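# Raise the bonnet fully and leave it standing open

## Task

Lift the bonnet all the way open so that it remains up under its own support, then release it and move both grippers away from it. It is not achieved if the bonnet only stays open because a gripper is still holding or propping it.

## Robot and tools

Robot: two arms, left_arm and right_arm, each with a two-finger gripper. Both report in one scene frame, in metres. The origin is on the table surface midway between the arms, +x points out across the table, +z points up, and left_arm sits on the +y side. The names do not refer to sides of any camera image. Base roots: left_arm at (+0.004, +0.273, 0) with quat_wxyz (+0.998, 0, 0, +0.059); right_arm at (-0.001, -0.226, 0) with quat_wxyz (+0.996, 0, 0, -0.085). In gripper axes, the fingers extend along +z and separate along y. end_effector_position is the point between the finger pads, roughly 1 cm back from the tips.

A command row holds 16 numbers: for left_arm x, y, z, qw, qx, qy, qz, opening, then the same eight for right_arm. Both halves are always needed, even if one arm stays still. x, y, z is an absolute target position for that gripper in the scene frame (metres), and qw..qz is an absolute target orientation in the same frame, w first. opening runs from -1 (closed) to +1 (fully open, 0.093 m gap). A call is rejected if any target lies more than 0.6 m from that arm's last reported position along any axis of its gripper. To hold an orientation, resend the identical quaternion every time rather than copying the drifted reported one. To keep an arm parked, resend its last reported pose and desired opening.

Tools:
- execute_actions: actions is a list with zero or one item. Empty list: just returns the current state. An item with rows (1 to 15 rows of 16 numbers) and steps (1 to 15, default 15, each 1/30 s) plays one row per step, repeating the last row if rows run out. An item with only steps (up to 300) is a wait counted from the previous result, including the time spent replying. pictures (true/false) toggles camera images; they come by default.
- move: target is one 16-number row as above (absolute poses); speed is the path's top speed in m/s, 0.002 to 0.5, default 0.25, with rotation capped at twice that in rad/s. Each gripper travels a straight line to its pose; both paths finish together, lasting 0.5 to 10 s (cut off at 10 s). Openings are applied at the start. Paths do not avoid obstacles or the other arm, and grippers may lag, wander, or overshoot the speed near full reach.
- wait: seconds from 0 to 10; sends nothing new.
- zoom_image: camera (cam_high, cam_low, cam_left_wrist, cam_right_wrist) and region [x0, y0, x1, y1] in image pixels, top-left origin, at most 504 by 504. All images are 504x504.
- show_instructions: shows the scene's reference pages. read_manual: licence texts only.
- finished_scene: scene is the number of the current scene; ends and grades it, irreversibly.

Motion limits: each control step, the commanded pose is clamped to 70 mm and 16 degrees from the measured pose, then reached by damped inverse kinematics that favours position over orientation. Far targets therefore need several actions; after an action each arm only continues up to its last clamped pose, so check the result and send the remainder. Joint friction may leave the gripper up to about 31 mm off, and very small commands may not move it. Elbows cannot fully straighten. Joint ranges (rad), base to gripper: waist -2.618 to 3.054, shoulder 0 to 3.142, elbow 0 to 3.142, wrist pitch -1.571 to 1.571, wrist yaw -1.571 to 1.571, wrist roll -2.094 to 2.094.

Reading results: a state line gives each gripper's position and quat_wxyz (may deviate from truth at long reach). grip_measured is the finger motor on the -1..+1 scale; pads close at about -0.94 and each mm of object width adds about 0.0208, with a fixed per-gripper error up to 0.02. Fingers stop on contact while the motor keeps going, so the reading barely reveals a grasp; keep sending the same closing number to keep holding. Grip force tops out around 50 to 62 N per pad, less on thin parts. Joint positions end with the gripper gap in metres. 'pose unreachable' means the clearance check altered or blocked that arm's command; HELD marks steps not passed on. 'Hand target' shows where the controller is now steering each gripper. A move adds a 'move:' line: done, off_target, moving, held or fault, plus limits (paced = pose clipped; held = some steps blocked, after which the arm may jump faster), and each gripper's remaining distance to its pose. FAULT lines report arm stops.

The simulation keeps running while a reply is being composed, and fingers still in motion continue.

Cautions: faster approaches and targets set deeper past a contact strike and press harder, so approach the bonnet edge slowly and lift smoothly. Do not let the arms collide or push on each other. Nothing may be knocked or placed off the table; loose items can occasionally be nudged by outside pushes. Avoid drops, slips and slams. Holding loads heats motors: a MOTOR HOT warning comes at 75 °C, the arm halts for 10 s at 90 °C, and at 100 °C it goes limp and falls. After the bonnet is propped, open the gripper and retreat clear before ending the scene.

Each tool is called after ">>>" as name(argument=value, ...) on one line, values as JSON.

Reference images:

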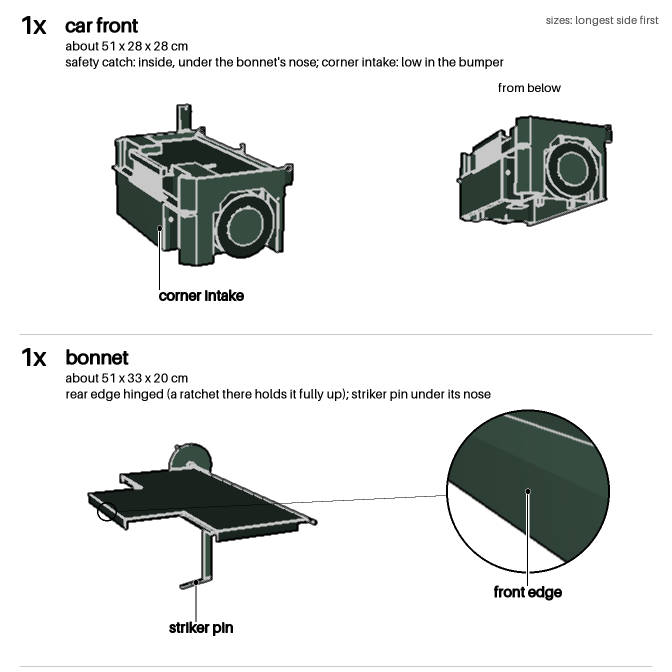

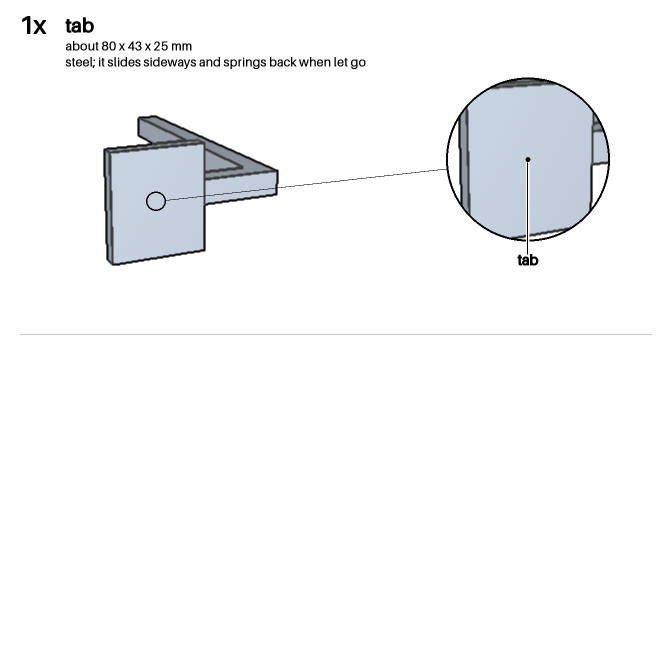

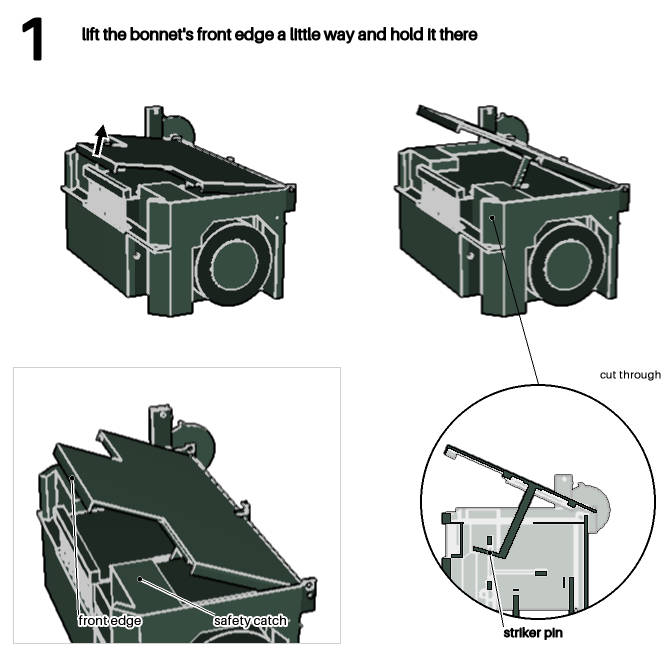

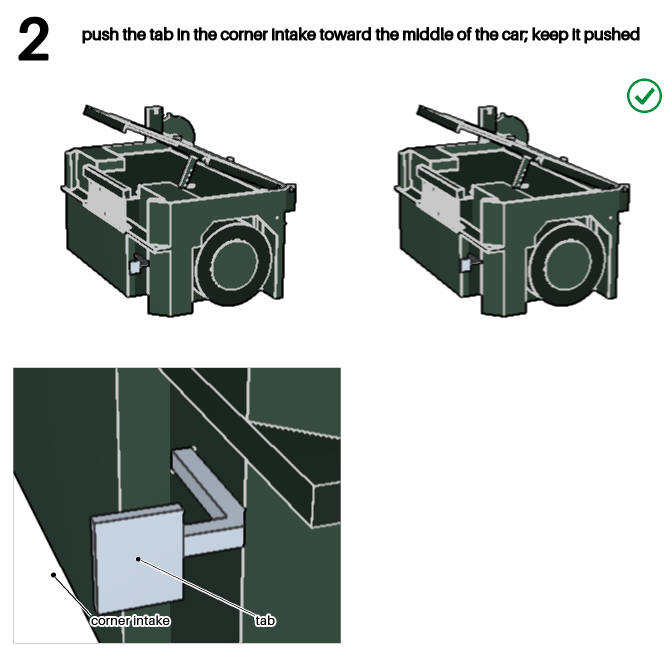

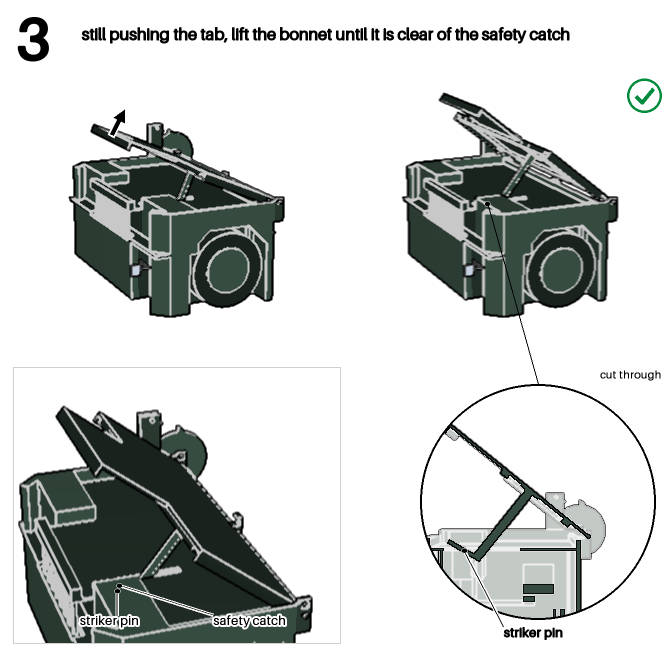

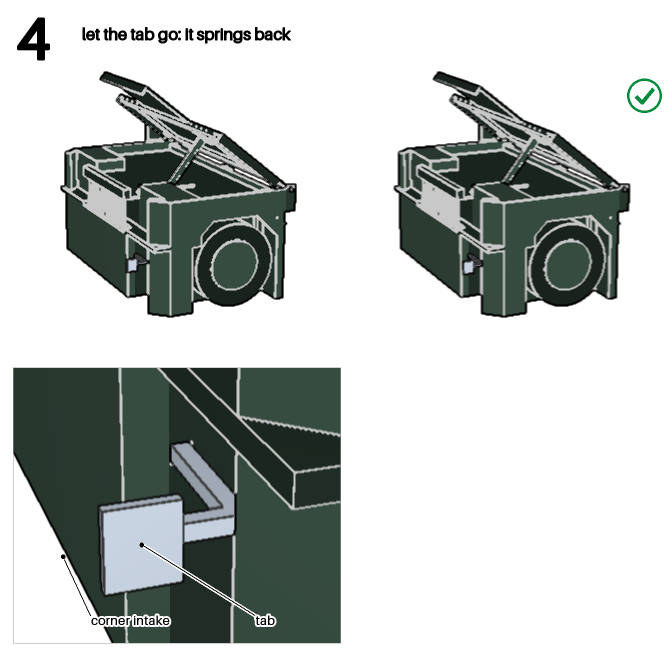

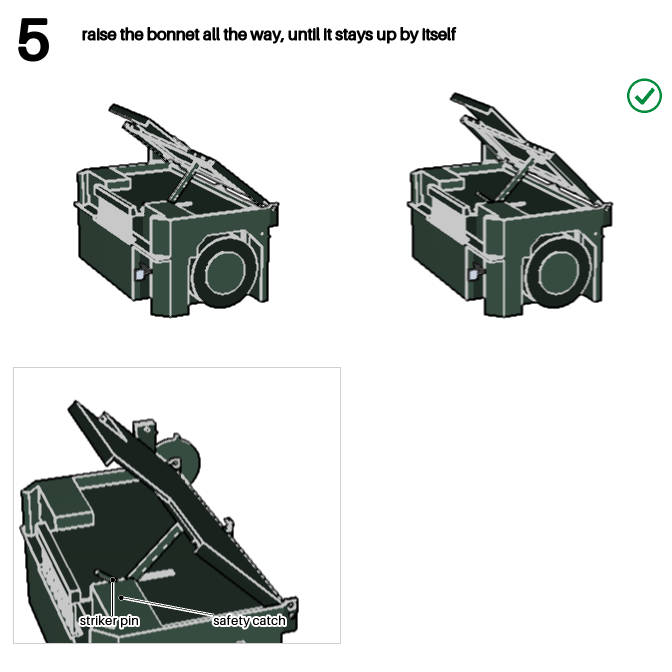

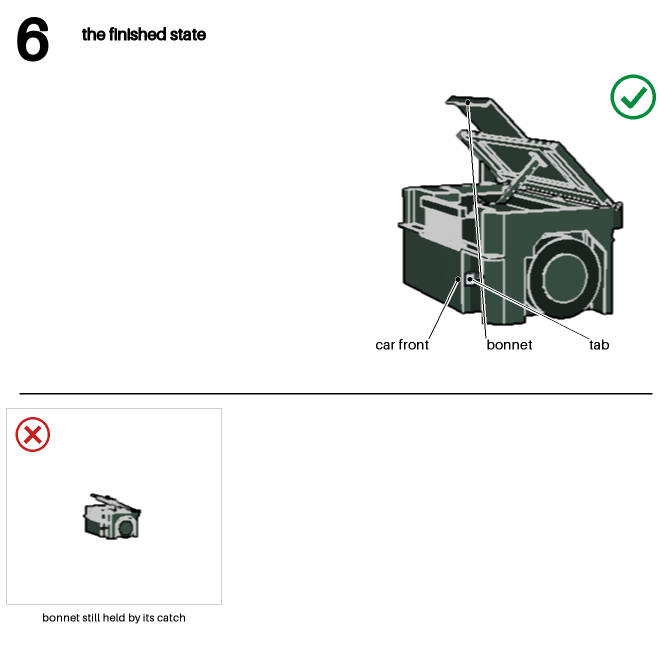

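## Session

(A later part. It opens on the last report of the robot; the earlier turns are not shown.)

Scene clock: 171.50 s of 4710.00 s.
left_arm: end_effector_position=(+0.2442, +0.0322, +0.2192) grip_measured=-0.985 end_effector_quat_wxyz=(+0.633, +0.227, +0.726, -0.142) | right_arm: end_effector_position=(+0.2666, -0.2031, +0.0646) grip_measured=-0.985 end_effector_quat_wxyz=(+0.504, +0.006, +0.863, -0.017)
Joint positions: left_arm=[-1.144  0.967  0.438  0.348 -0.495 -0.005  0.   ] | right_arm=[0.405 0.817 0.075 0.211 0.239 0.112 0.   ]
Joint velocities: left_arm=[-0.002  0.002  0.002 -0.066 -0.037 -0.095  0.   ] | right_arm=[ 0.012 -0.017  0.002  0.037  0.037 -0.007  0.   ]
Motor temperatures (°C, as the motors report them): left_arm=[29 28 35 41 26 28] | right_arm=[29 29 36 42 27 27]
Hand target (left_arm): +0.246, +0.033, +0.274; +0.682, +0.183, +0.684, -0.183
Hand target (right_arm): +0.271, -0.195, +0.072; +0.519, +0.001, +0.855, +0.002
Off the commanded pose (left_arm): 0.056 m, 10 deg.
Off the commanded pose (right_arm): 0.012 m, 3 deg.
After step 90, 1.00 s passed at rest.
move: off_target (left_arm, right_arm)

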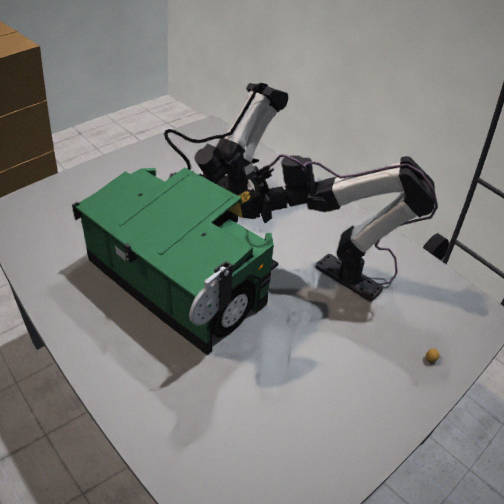

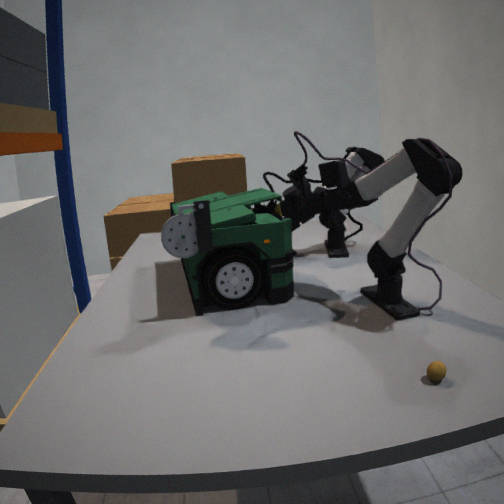

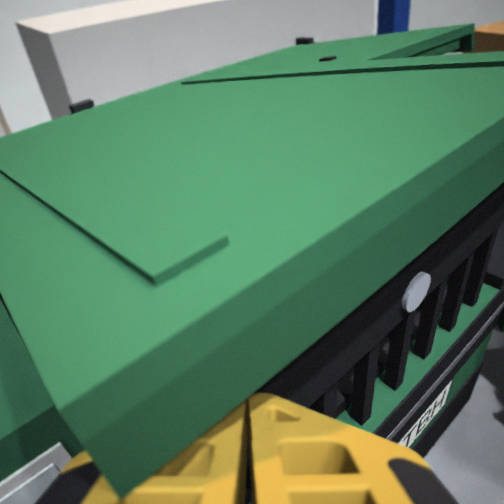

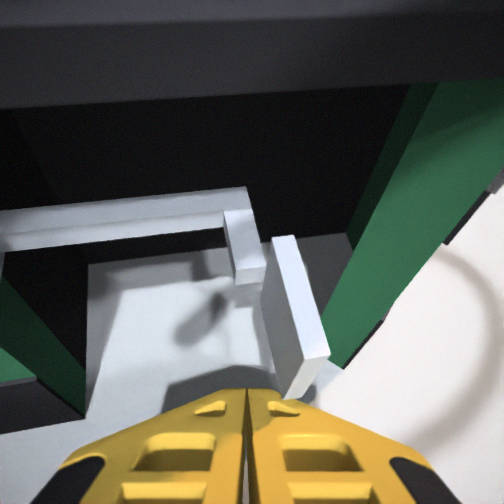

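>>> move(target=[0.248,0.03,0.245,0.683,0.183,0.683,-0.183,-1, 0.26,-0.236,0.085,0.52,0,0.854,0,-1], speed=0.03)

>>> move(target=[0.248,0.03,0.245,0.683,0.183,0.683,-0.183,-1, 0.292,-0.228,0.082,0.52,0,0.854,0,-1], speed=0.02)

Scene clock: 185.70 s of 4710.00 s.
left_arm: end_effector_position=(+0.2438, +0.0326, +0.2220) grip_measured=-0.985 end_effector_quat_wxyz=(+0.654, +0.210, +0.709, -0.161) | right_arm: end_effector_position=(+0.2583, -0.2362, +0.0747) grip_measured=-0.985 end_effector_quat_wxyz=(+0.510, +0.003, +0.860, -0.004)
Joint positions: left_arm=[-1.144  0.976  0.385  0.484 -0.494 -0.005  0.   ] | right_arm=[ 0.094  0.633  0.075  0.057 -0.058 -0.036  0.   ]
Joint velocities: left_arm=[ 0.007  0.012 -0.007  0.11  -0.007 -0.051  0.   ] | right_arm=[ 0.002 -0.002 -0.027 -0.007  0.022 -0.051  0.   ]
Motor temperatures (°C, as the motors report them): left_arm=[29 29 37 45 26 28] | right_arm=[29 29 37 42 27 27]
Hand target (left_arm): +0.247, +0.032, +0.245; +0.681, +0.183, +0.685, -0.184
Hand target (right_arm): +0.261, -0.237, +0.085; +0.521, -0.002, +0.854, -0.003
Off the commanded pose (left_arm): 0.024 m, 6 deg.
Off the commanded pose (right_arm): 0.010 m, 1 deg.
After step 90, 8.00 s passed at rest.
move: off_target (left_arm)

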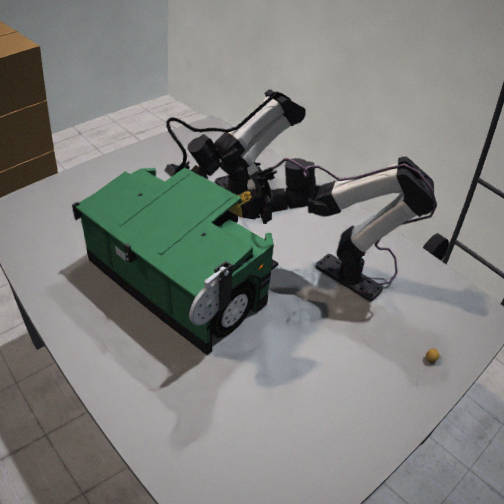

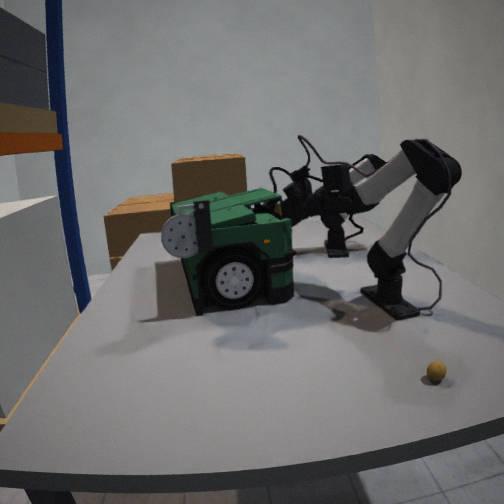

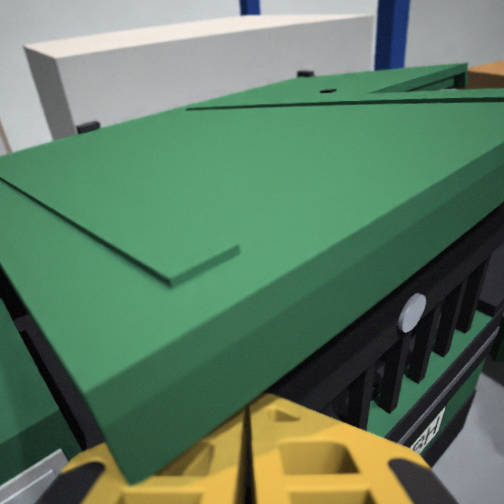

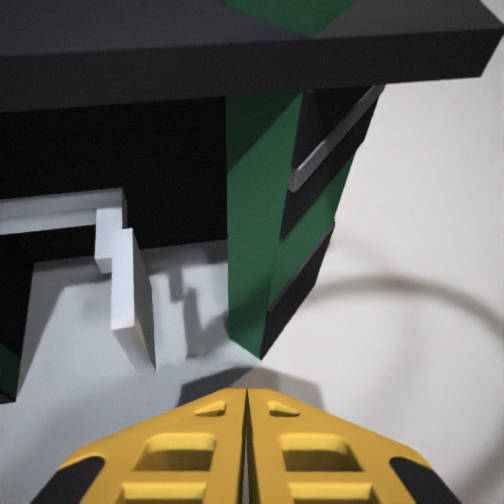

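Scene clock: 188.53 s of 4710.00 s.
left_arm: end_effector_position=(+0.2438, +0.0326, +0.2220) grip_measured=-0.985 end_effector_quat_wxyz=(+0.654, +0.210, +0.709, -0.161) | right_arm: end_effector_position=(+0.2734, -0.2337, +0.0657) grip_measured=-0.985 end_effector_quat_wxyz=(+0.494, +0.006, +0.869, -0.009)
Joint positions: left_arm=[-1.144  0.976  0.385  0.484 -0.494 -0.005  0.   ] | right_arm=[ 0.14   0.846  0.104  0.205 -0.004 -0.014  0.   ]
Joint velocities: left_arm=[-0.007 -0.002 -0.002 -0.007 -0.095  0.037  0.   ] | right_arm=[ 0.007 -0.027 -0.022 -0.051 -0.066 -0.022  0.   ]
Motor temperatures (°C, as the motors report them): left_arm=[29 29 37 45 26 28] | right_arm=[29 29 38 43 27 27]
Hand target (left_arm): +0.247, +0.032, +0.245; +0.681, +0.184, +0.685, -0.183
Hand target (right_arm): +0.287, -0.227, +0.084; +0.519, +0.000, +0.855, +0.001
Off the commanded pose (left_arm): 0.024 m, 6 deg.
Off the commanded pose (right_arm): 0.025 m, 4 deg.
move: off_target (left_arm, right_arm)

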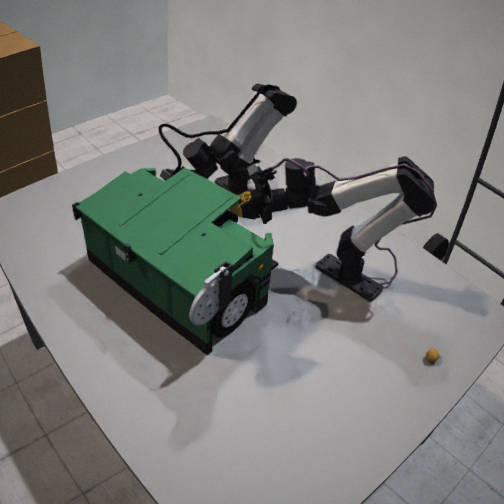

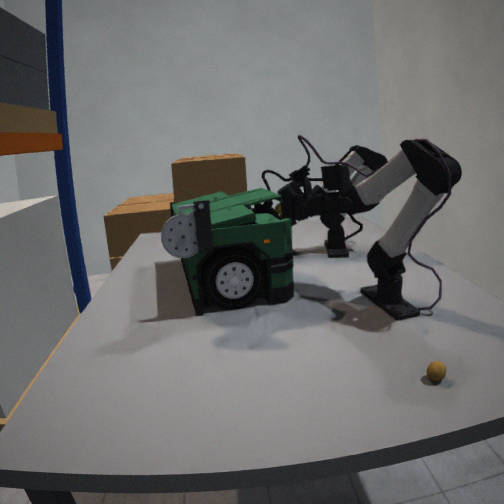

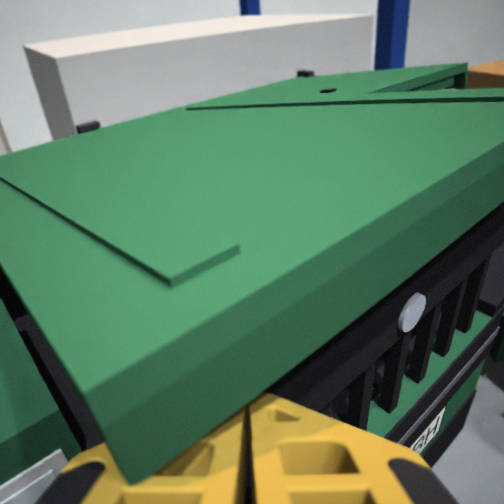

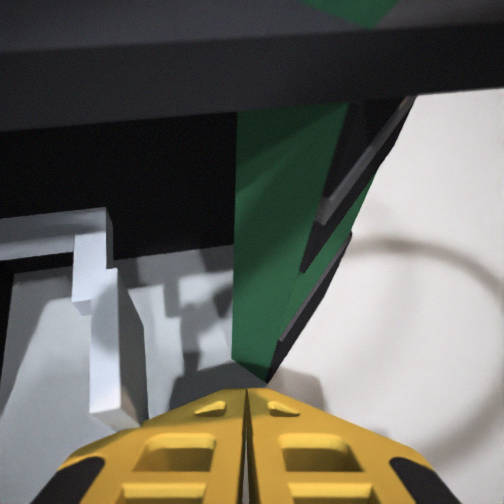

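>>> move(target=[0.248,0.03,0.24,0.683,0.183,0.683,-0.183,-1, 0.23,-0.25,0.11,0.572,-0.271,0.745,0.208,-1], speed=0.06)

Scene clock: 214.50 s of 4710.00 s.
left_arm: end_effector_position=(+0.2444, +0.0321, +0.2222) grip_measured=-0.985 end_effector_quat_wxyz=(+0.660, +0.204, +0.704, -0.166) | right_arm: end_effector_position=(+0.2273, -0.2479, +0.1042) grip_measured=-0.985 end_effector_quat_wxyz=(+0.562, -0.275, +0.754, +0.201)
Joint positions: left_arm=[-1.144  0.989  0.371  0.534 -0.495 -0.005  0.   ] | right_arm=[-0.706  1.319  0.478 -0.725 -1.28  -1.572  0.   ]
Joint velocities: left_arm=[-0.002 -0.007 -0.007 -0.007 -0.037 -0.022  0.   ] | right_arm=[-0.007 -0.002  0.007 -0.081 -0.007  0.022  0.   ]
Motor temperatures (°C, as the motors report them): left_arm=[29 28 37 49 26 28] | right_arm=[29 29 41 43 27 27]
Hand target (left_arm): +0.247, +0.031, +0.240; +0.682, +0.183, +0.684, -0.183
Hand target (right_arm): +0.230, -0.253, +0.109; +0.568, -0.271, +0.751, +0.201
Off the commanded pose (left_arm): 0.018 m, 5 deg.
Off the commanded pose (right_arm): 0.007 m, 2 deg.
After step 90, 16.03 s passed at rest.
move: off_target (left_arm)

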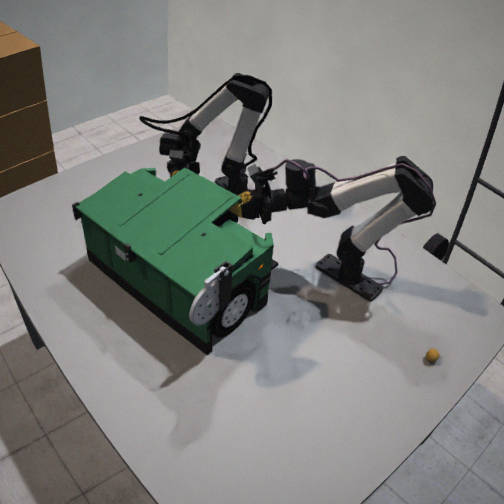

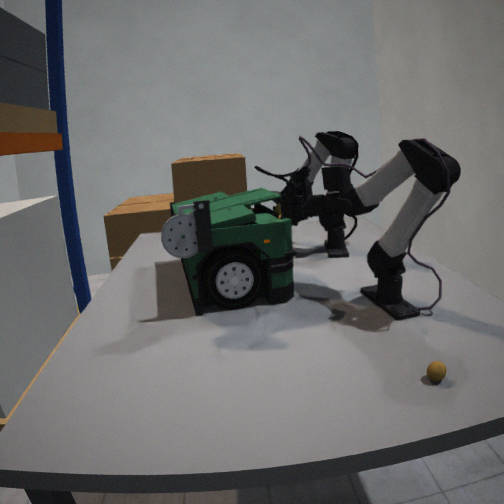

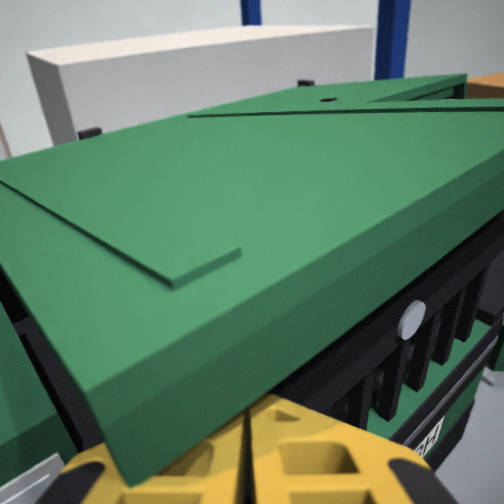

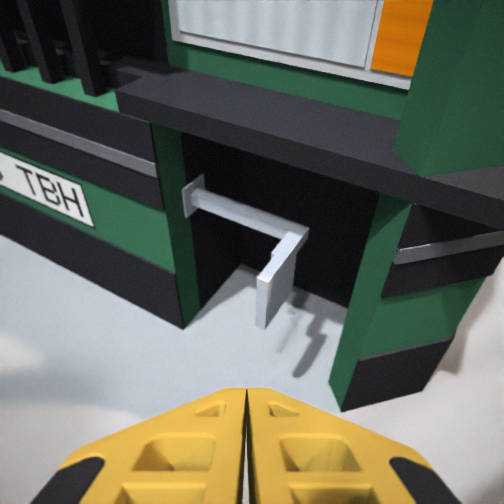

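>>> move(target=[0.244,0.032,0.228,0.665,0.2,0.70,-0.17,-1, 0.278,-0.236,0.084,0.572,-0.271,0.745,0.208,-1], speed=0.03)

Scene clock: 220.53 s of 4710.00 s.
left_arm: end_effector_position=(+0.2443, +0.0322, +0.2204) grip_measured=-0.985 end_effector_quat_wxyz=(+0.658, +0.206, +0.706, -0.164) | right_arm: end_effector_position=(+0.2790, -0.2387, +0.0942) grip_measured=-0.985 end_effector_quat_wxyz=(+0.579, -0.280, +0.738, +0.204)
Joint positions: left_arm=[-1.144  0.989  0.371  0.526 -0.495 -0.005  0.   ] | right_arm=[-0.48   1.384  0.341  0.186 -1.24  -0.853  0.   ]
Joint velocities: left_arm=[-0.022  0.007  0.007  0.037 -0.022  0.066  0.   ] | right_arm=[-0.002 -0.007 -0.017  0.022 -0.037  0.022  0.   ]
Motor temperatures (°C, as the motors report them): left_arm=[29 28 37 49 26 28] | right_arm=[29 29 40 41 27 27]
Hand target (left_arm): +0.244, +0.032, +0.228; +0.664, +0.200, +0.700, -0.170
Hand target (right_arm): +0.276, -0.234, +0.086; +0.571, -0.274, +0.744, +0.212
Off the commanded pose (left_arm): 0.008 m, 1 deg.
Off the commanded pose (right_arm): 0.011 m, 2 deg.
After step 90, 0.63 s passed at rest.
move: off_target (right_arm)

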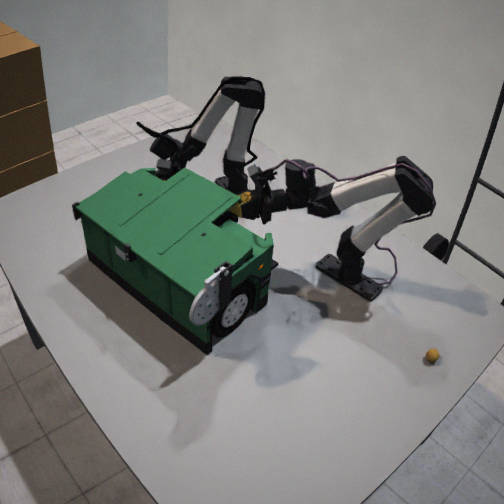

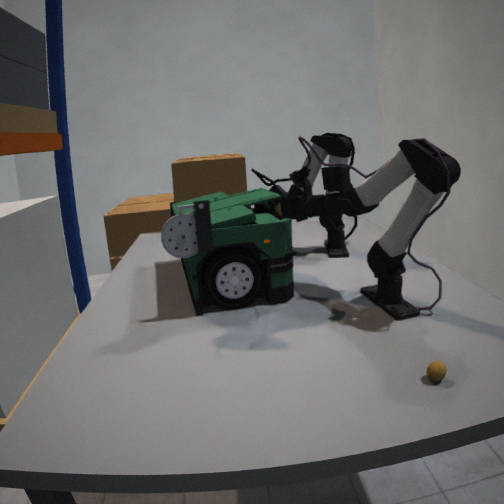

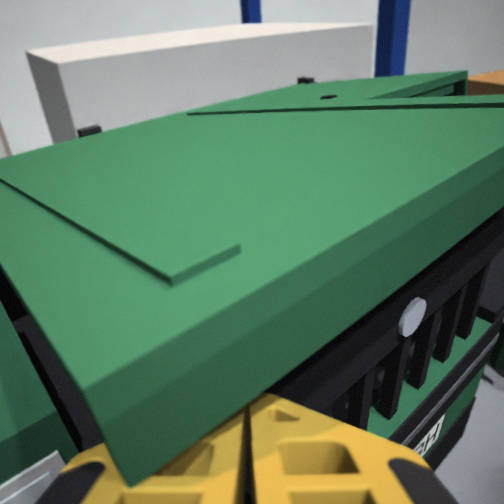

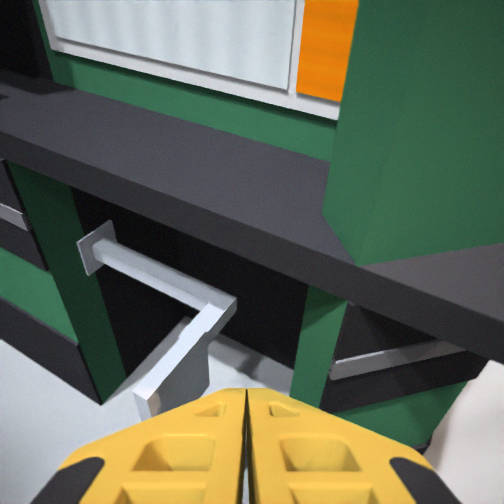

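>>> move(target=[0.244,0.032,0.228,0.665,0.2,0.70,-0.17,-1, 0.288,-0.228,0.068,0.572,-0.271,0.745,0.208,-1], speed=0.02)

Scene clock: 225.30 s of 4710.00 s.
left_arm: end_effector_position=(+0.2443, +0.0323, +0.2201) grip_measured=-0.985 end_effector_quat_wxyz=(+0.657, +0.206, +0.706, -0.164) | right_arm: end_effector_position=(+0.2883, -0.2307, +0.0765) grip_measured=-0.985 end_effector_quat_wxyz=(+0.579, -0.277, +0.738, +0.208)
Joint positions: left_arm=[-1.144  0.989  0.371  0.525 -0.495 -0.005  0.   ] | right_arm=[-0.421  1.507  0.286  0.479 -1.203 -0.722  0.   ]
Joint velocities: left_arm=[-0.007  0.012 -0.002  0.051  0.051 -0.037  0.   ] | right_arm=[-0.007 -0.007 -0.046  0.066 -0.051 -0.037  0.   ]
Motor temperatures (°C, as the motors report them): left_arm=[29 28 37 48 26 28] | right_arm=[29 29 40 41 27 27]
Hand target (left_arm): +0.244, +0.032, +0.228; +0.665, +0.200, +0.700, -0.170
Hand target (right_arm): +0.287, -0.228, +0.069; +0.571, -0.272, +0.746, +0.209
Off the commanded pose (left_arm): 0.008 m, 2 deg.
Off the commanded pose (right_arm): 0.009 m, 1 deg.
After step 90, 0.03 s passed at rest.
move: done

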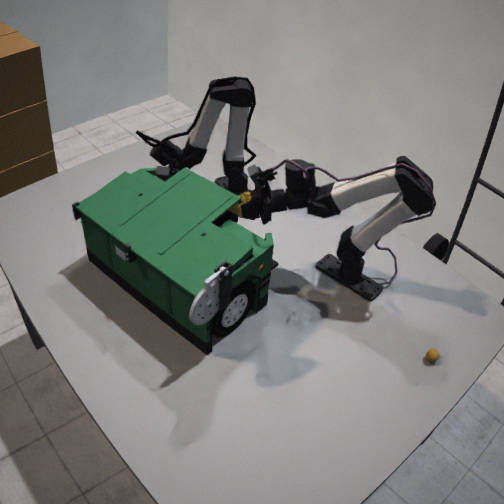

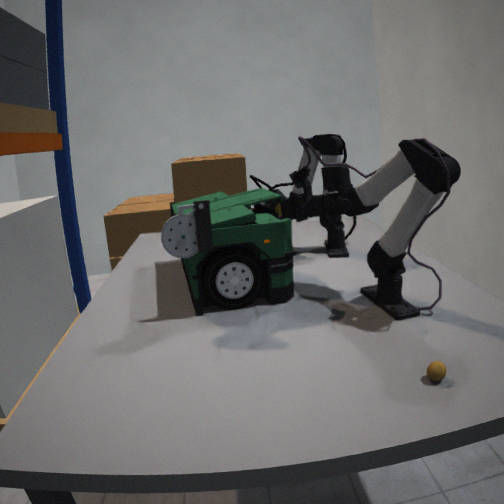

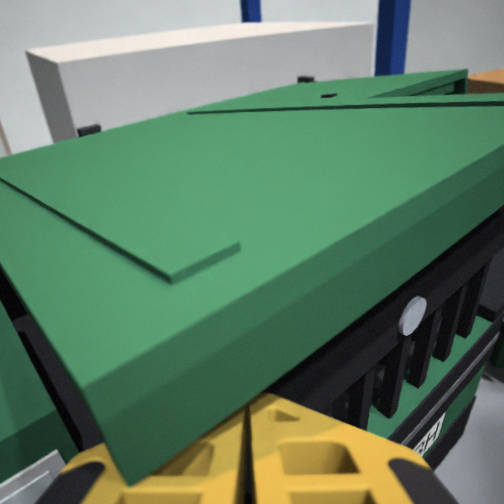

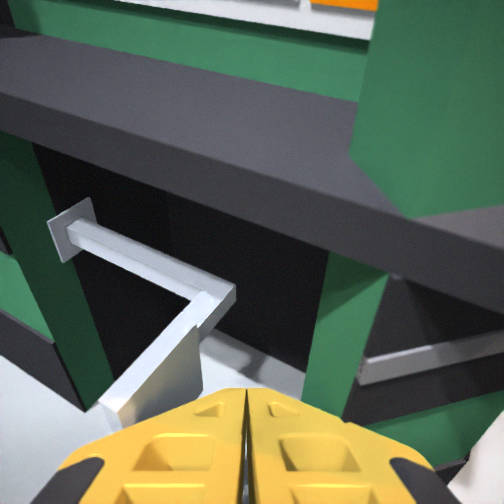

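Overlapping now. Push +y (along car's lateral axis).

>>> move(target=[0.244,0.032,0.228,0.665,0.2,0.70,-0.17,-1, 0.288,-0.185,0.068,0.572,-0.271,0.745,0.208,-1], speed=0.02)

Scene clock: 230.43 s of 4710.00 s.
left_arm: end_effector_position=(+0.2443, +0.0323, +0.2197) grip_measured=-0.985 end_effector_quat_wxyz=(+0.657, +0.207, +0.707, -0.163) | right_arm: end_effector_position=(+0.2897, -0.2247, +0.0753) grip_measured=-0.985 end_effector_quat_wxyz=(+0.593, -0.235, +0.753, +0.158)
Joint positions: left_arm=[-1.144  0.989  0.371  0.523 -0.495 -0.005  0.   ] | right_arm=[-0.342  1.477  0.136  0.852 -1.021 -0.468  0.   ]
Joint velocities: left_arm=[ 0.002 -0.012 -0.022 -0.051 -0.051  0.022  0.   ] | right_arm=[ 0.002 -0.012 -0.037 -0.037  0.037  0.095  0.   ]
Motor temperatures (°C, as the motors report them): left_arm=[29 28 37 47 26 28] | right_arm=[30 29 39 41 27 27]
Hand target (left_arm): +0.244, +0.032, +0.228; +0.664, +0.200, +0.700, -0.170
Hand target (right_arm): +0.283, -0.188, +0.069; +0.572, -0.271, +0.745, +0.209
Off the commanded pose (left_arm): 0.008 m, 2 deg.
Off the commanded pose (right_arm): 0.040 m, 8 deg.
move: off_target (right_arm)

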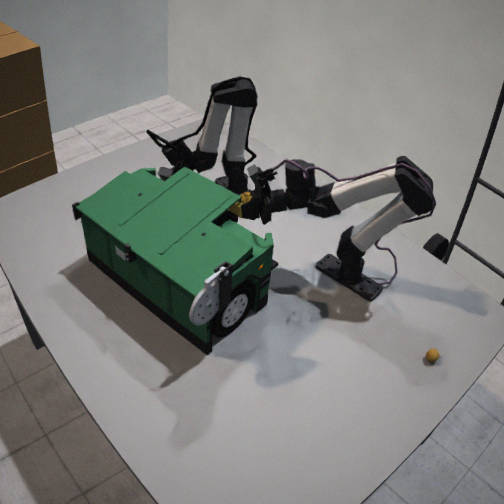

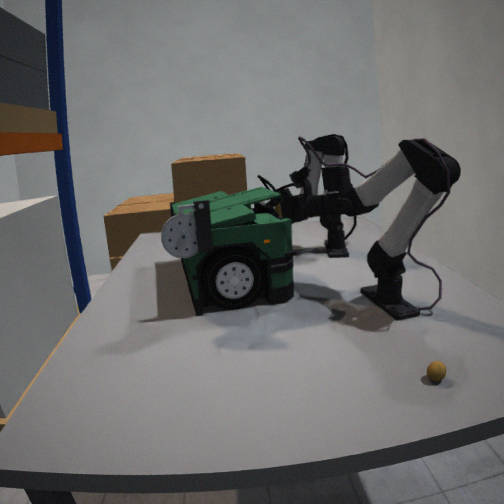

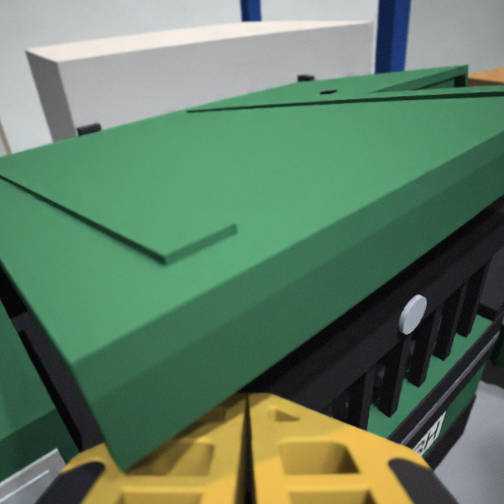

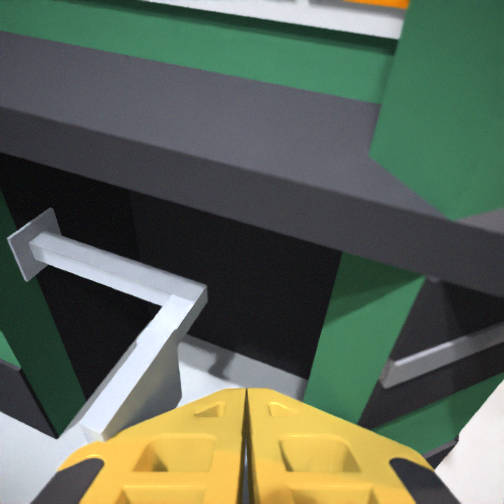

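>>> execute_actions(actions=[])

Scene clock: 233.57 s of 4710.00 s.
left_arm: end_effector_position=(+0.2443, +0.0323, +0.2197) grip_measured=-0.985 end_effector_quat_wxyz=(+0.657, +0.207, +0.707, -0.163) | right_arm: end_effector_position=(+0.2897, -0.2247, +0.0753) grip_measured=-0.985 end_effector_quat_wxyz=(+0.594, -0.234, +0.753, +0.158)
Joint positions: left_arm=[-1.144  0.989  0.371  0.523 -0.495 -0.005  0.   ] | right_arm=[-0.342  1.477  0.135  0.855 -1.019 -0.465  0.   ]
Joint velocities: left_arm=[-0.007 -0.012  0.007 -0.037 -0.066  0.066  0.   ] | right_arm=[-0.002  0.002  0.002  0.051 -0.037  0.066  0.   ]
Motor temperatures (°C, as the motors report them): left_arm=[29 29 37 47 26 28] | right_arm=[31 29 38 40 27 27]
Hand target (left_arm): +0.244, +0.032, +0.228; +0.664, +0.200, +0.700, -0.170
Hand target (right_arm): +0.282, -0.188, +0.069; +0.572, -0.271, +0.745, +0.209
Off the commanded pose (left_arm): 0.008 m, 2 deg.
Off the commanded pose (right_arm): 0.040 m, 8 deg.
Steps of this call (steps 1 to 90: nothing new was sent; then 0.13 s passed at rest). Readings (end_effector_position):
1: left_arm (+0.2443, +0.0323, +0.2197) | right_arm (+0.2897, -0.2248, +0.0753)
2: left_arm (+0.2443, +0.0323, +0.2197) | right_arm (+0.2896, -0.2246, +0.0753)
4: left_arm (+0.2443, +0.0323, +0.2197) | right_arm (+0.2897, -0.2247, +0.0754)
8: left_arm (+0.2443, +0.0323, +0.2197) | right_arm (+0.2897, -0.2247, +0.0753)
90: the state above

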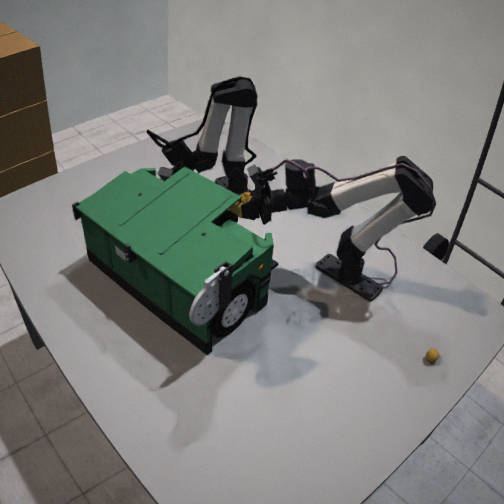

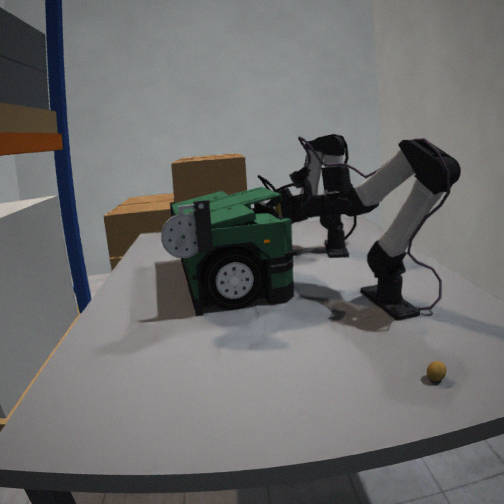

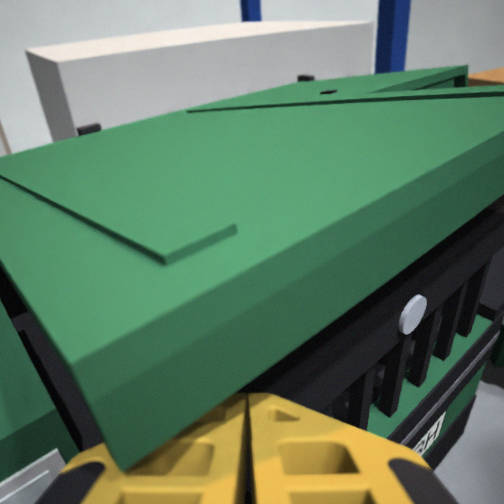

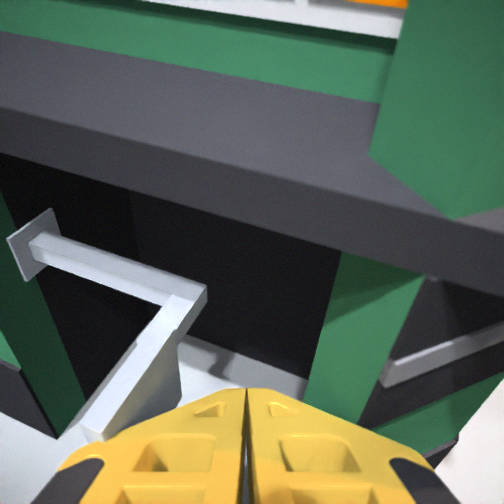

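>>> move(target=[0.246,0.032,0.29,0.70,0.19,0.665,-0.175,-1, 0.288,-0.185,0.068,0.572,-0.271,0.745,0.208,-1], speed=0.03)

Scene clock: 241.30 s of 4710.00 s.
left_arm: end_effector_position=(+0.2417, +0.0368, +0.2261) grip_measured=-0.985 end_effector_quat_wxyz=(+0.642, +0.238, +0.717, -0.133) | right_arm: end_effector_position=(+0.2903, -0.2252, +0.0751) grip_measured=-0.985 end_effector_quat_wxyz=(+0.593, -0.234, +0.754, +0.155)
Joint positions: left_arm=[-1.144  0.928  0.435  0.331 -0.496  0.039  0.   ] | right_arm=[-0.339  1.477  0.135  0.857 -1.012 -0.465  0.   ]
Joint velocities: left_arm=[ 0.017 -0.027 -0.002 -0.095 -0.007  0.066  0.   ] | right_arm=[-0.002  0.007 -0.032  0.081 -0.007 -0.081  0.   ]
Motor temperatures (°C, as the motors report them): left_arm=[29 29 38 47 26 28] | right_arm=[33 29 38 40 27 27]
Hand target (left_arm): +0.242, +0.039, +0.288; +0.699, +0.190, +0.667, -0.175
Hand target (right_arm): +0.283, -0.189, +0.069; +0.572, -0.271, +0.746, +0.208
Off the commanded pose (left_arm): 0.064 m, 12 deg.
Off the commanded pose (right_arm): 0.041 m, 8 deg.
After step 90, 2.17 s passed at rest.
move: off_target (left_arm, right_arm)

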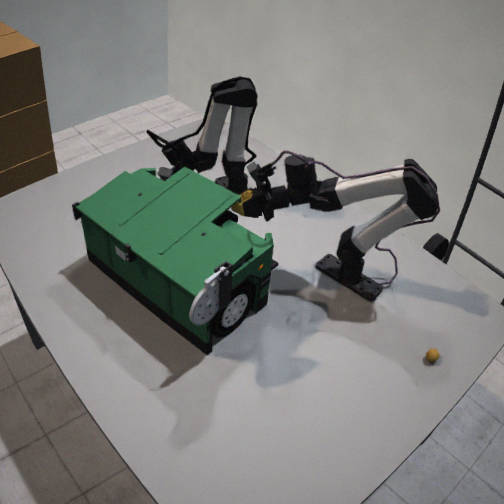

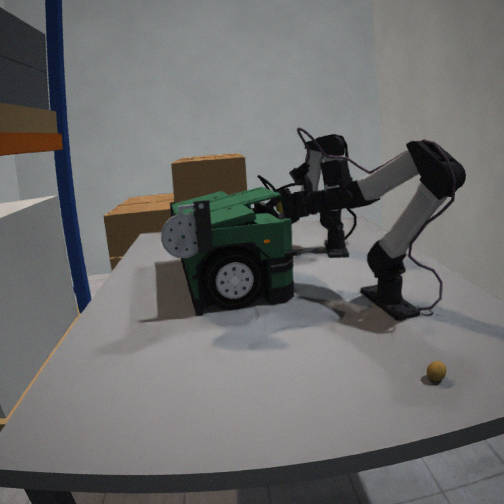

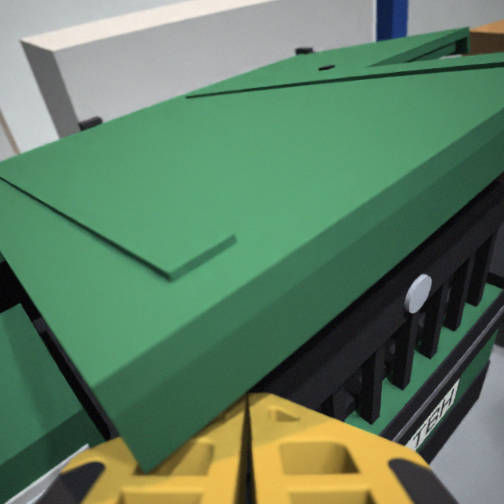

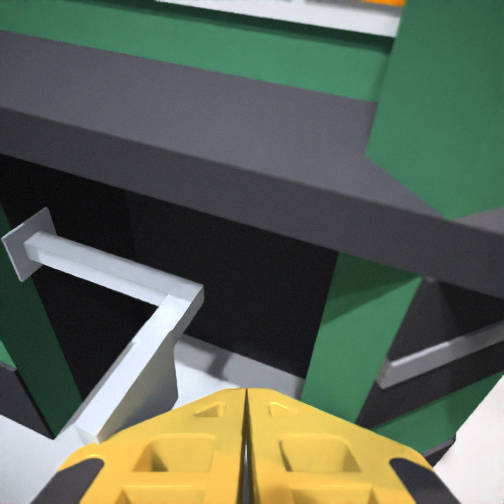

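>>> move(target=[0.244,0.032,0.235,0.665,0.2,0.70,-0.17,-1, 0.295,-0.155,0.07,0.54,-0.33,0.715,0.25,-1], speed=0.03)

Scene clock: 255.13 s of 4710.00 s.
left_arm: end_effector_position=(+0.2426, +0.0355, +0.2258) grip_measured=-0.985 end_effector_quat_wxyz=(+0.650, +0.213, +0.713, -0.155) | right_arm: end_effector_position=(+0.2911, -0.2238, +0.0744) grip_measured=-0.985 end_effector_quat_wxyz=(+0.582, -0.251, +0.757, +0.158)
Joint positions: left_arm=[-1.144  0.946  0.404  0.42  -0.496 -0.002  0.   ] | right_arm=[-0.337  1.444  0.174  0.718 -1.024 -0.539  0.   ]
Joint velocities: left_arm=[ 0.002 -0.002  0.012 -0.051  0.007 -0.037  0.   ] | right_arm=[ 0.007 -0.022  0.002 -0.081 -0.051 -0.037  0.   ]
Motor temperatures (°C, as the motors report them): left_arm=[29 29 39 51 26 28] | right_arm=[36 29 37 39 28 27]
Hand target (left_arm): +0.243, +0.033, +0.235; +0.663, +0.200, +0.701, -0.170
Hand target (right_arm): +0.281, -0.165, +0.073; +0.552, -0.328, +0.724, +0.252
Off the commanded pose (left_arm): 0.010 m, 3 deg.
Off the commanded pose (right_arm): 0.069 m, 15 deg.
After step 90, 5.57 s passed at rest.
move: off_target (left_arm, right_arm)

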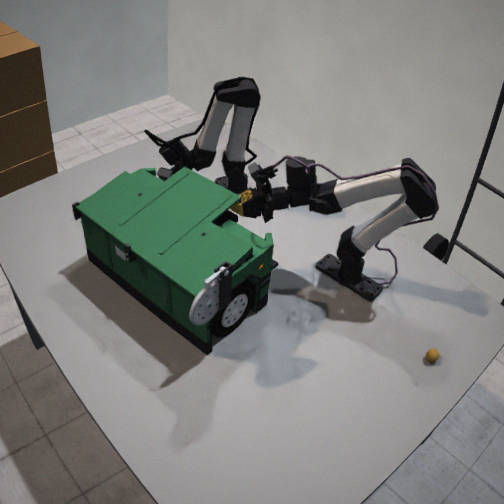

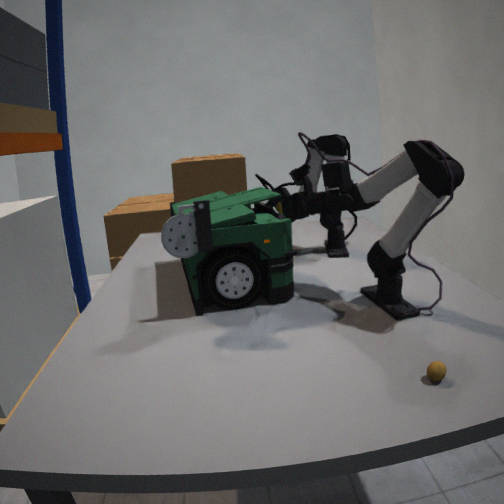

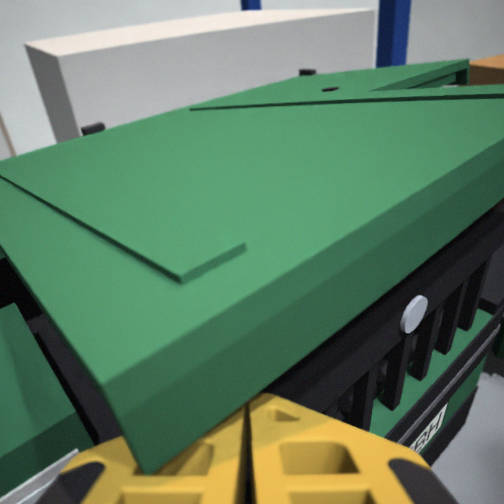

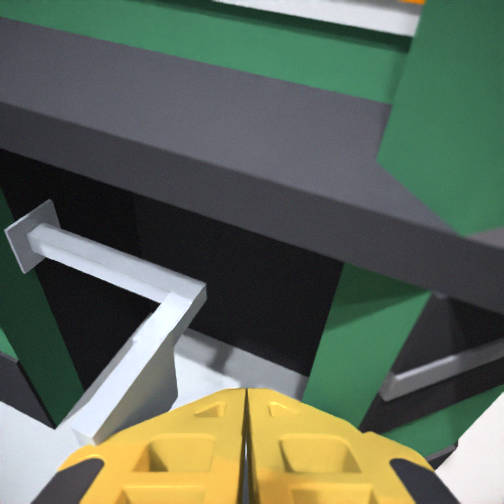

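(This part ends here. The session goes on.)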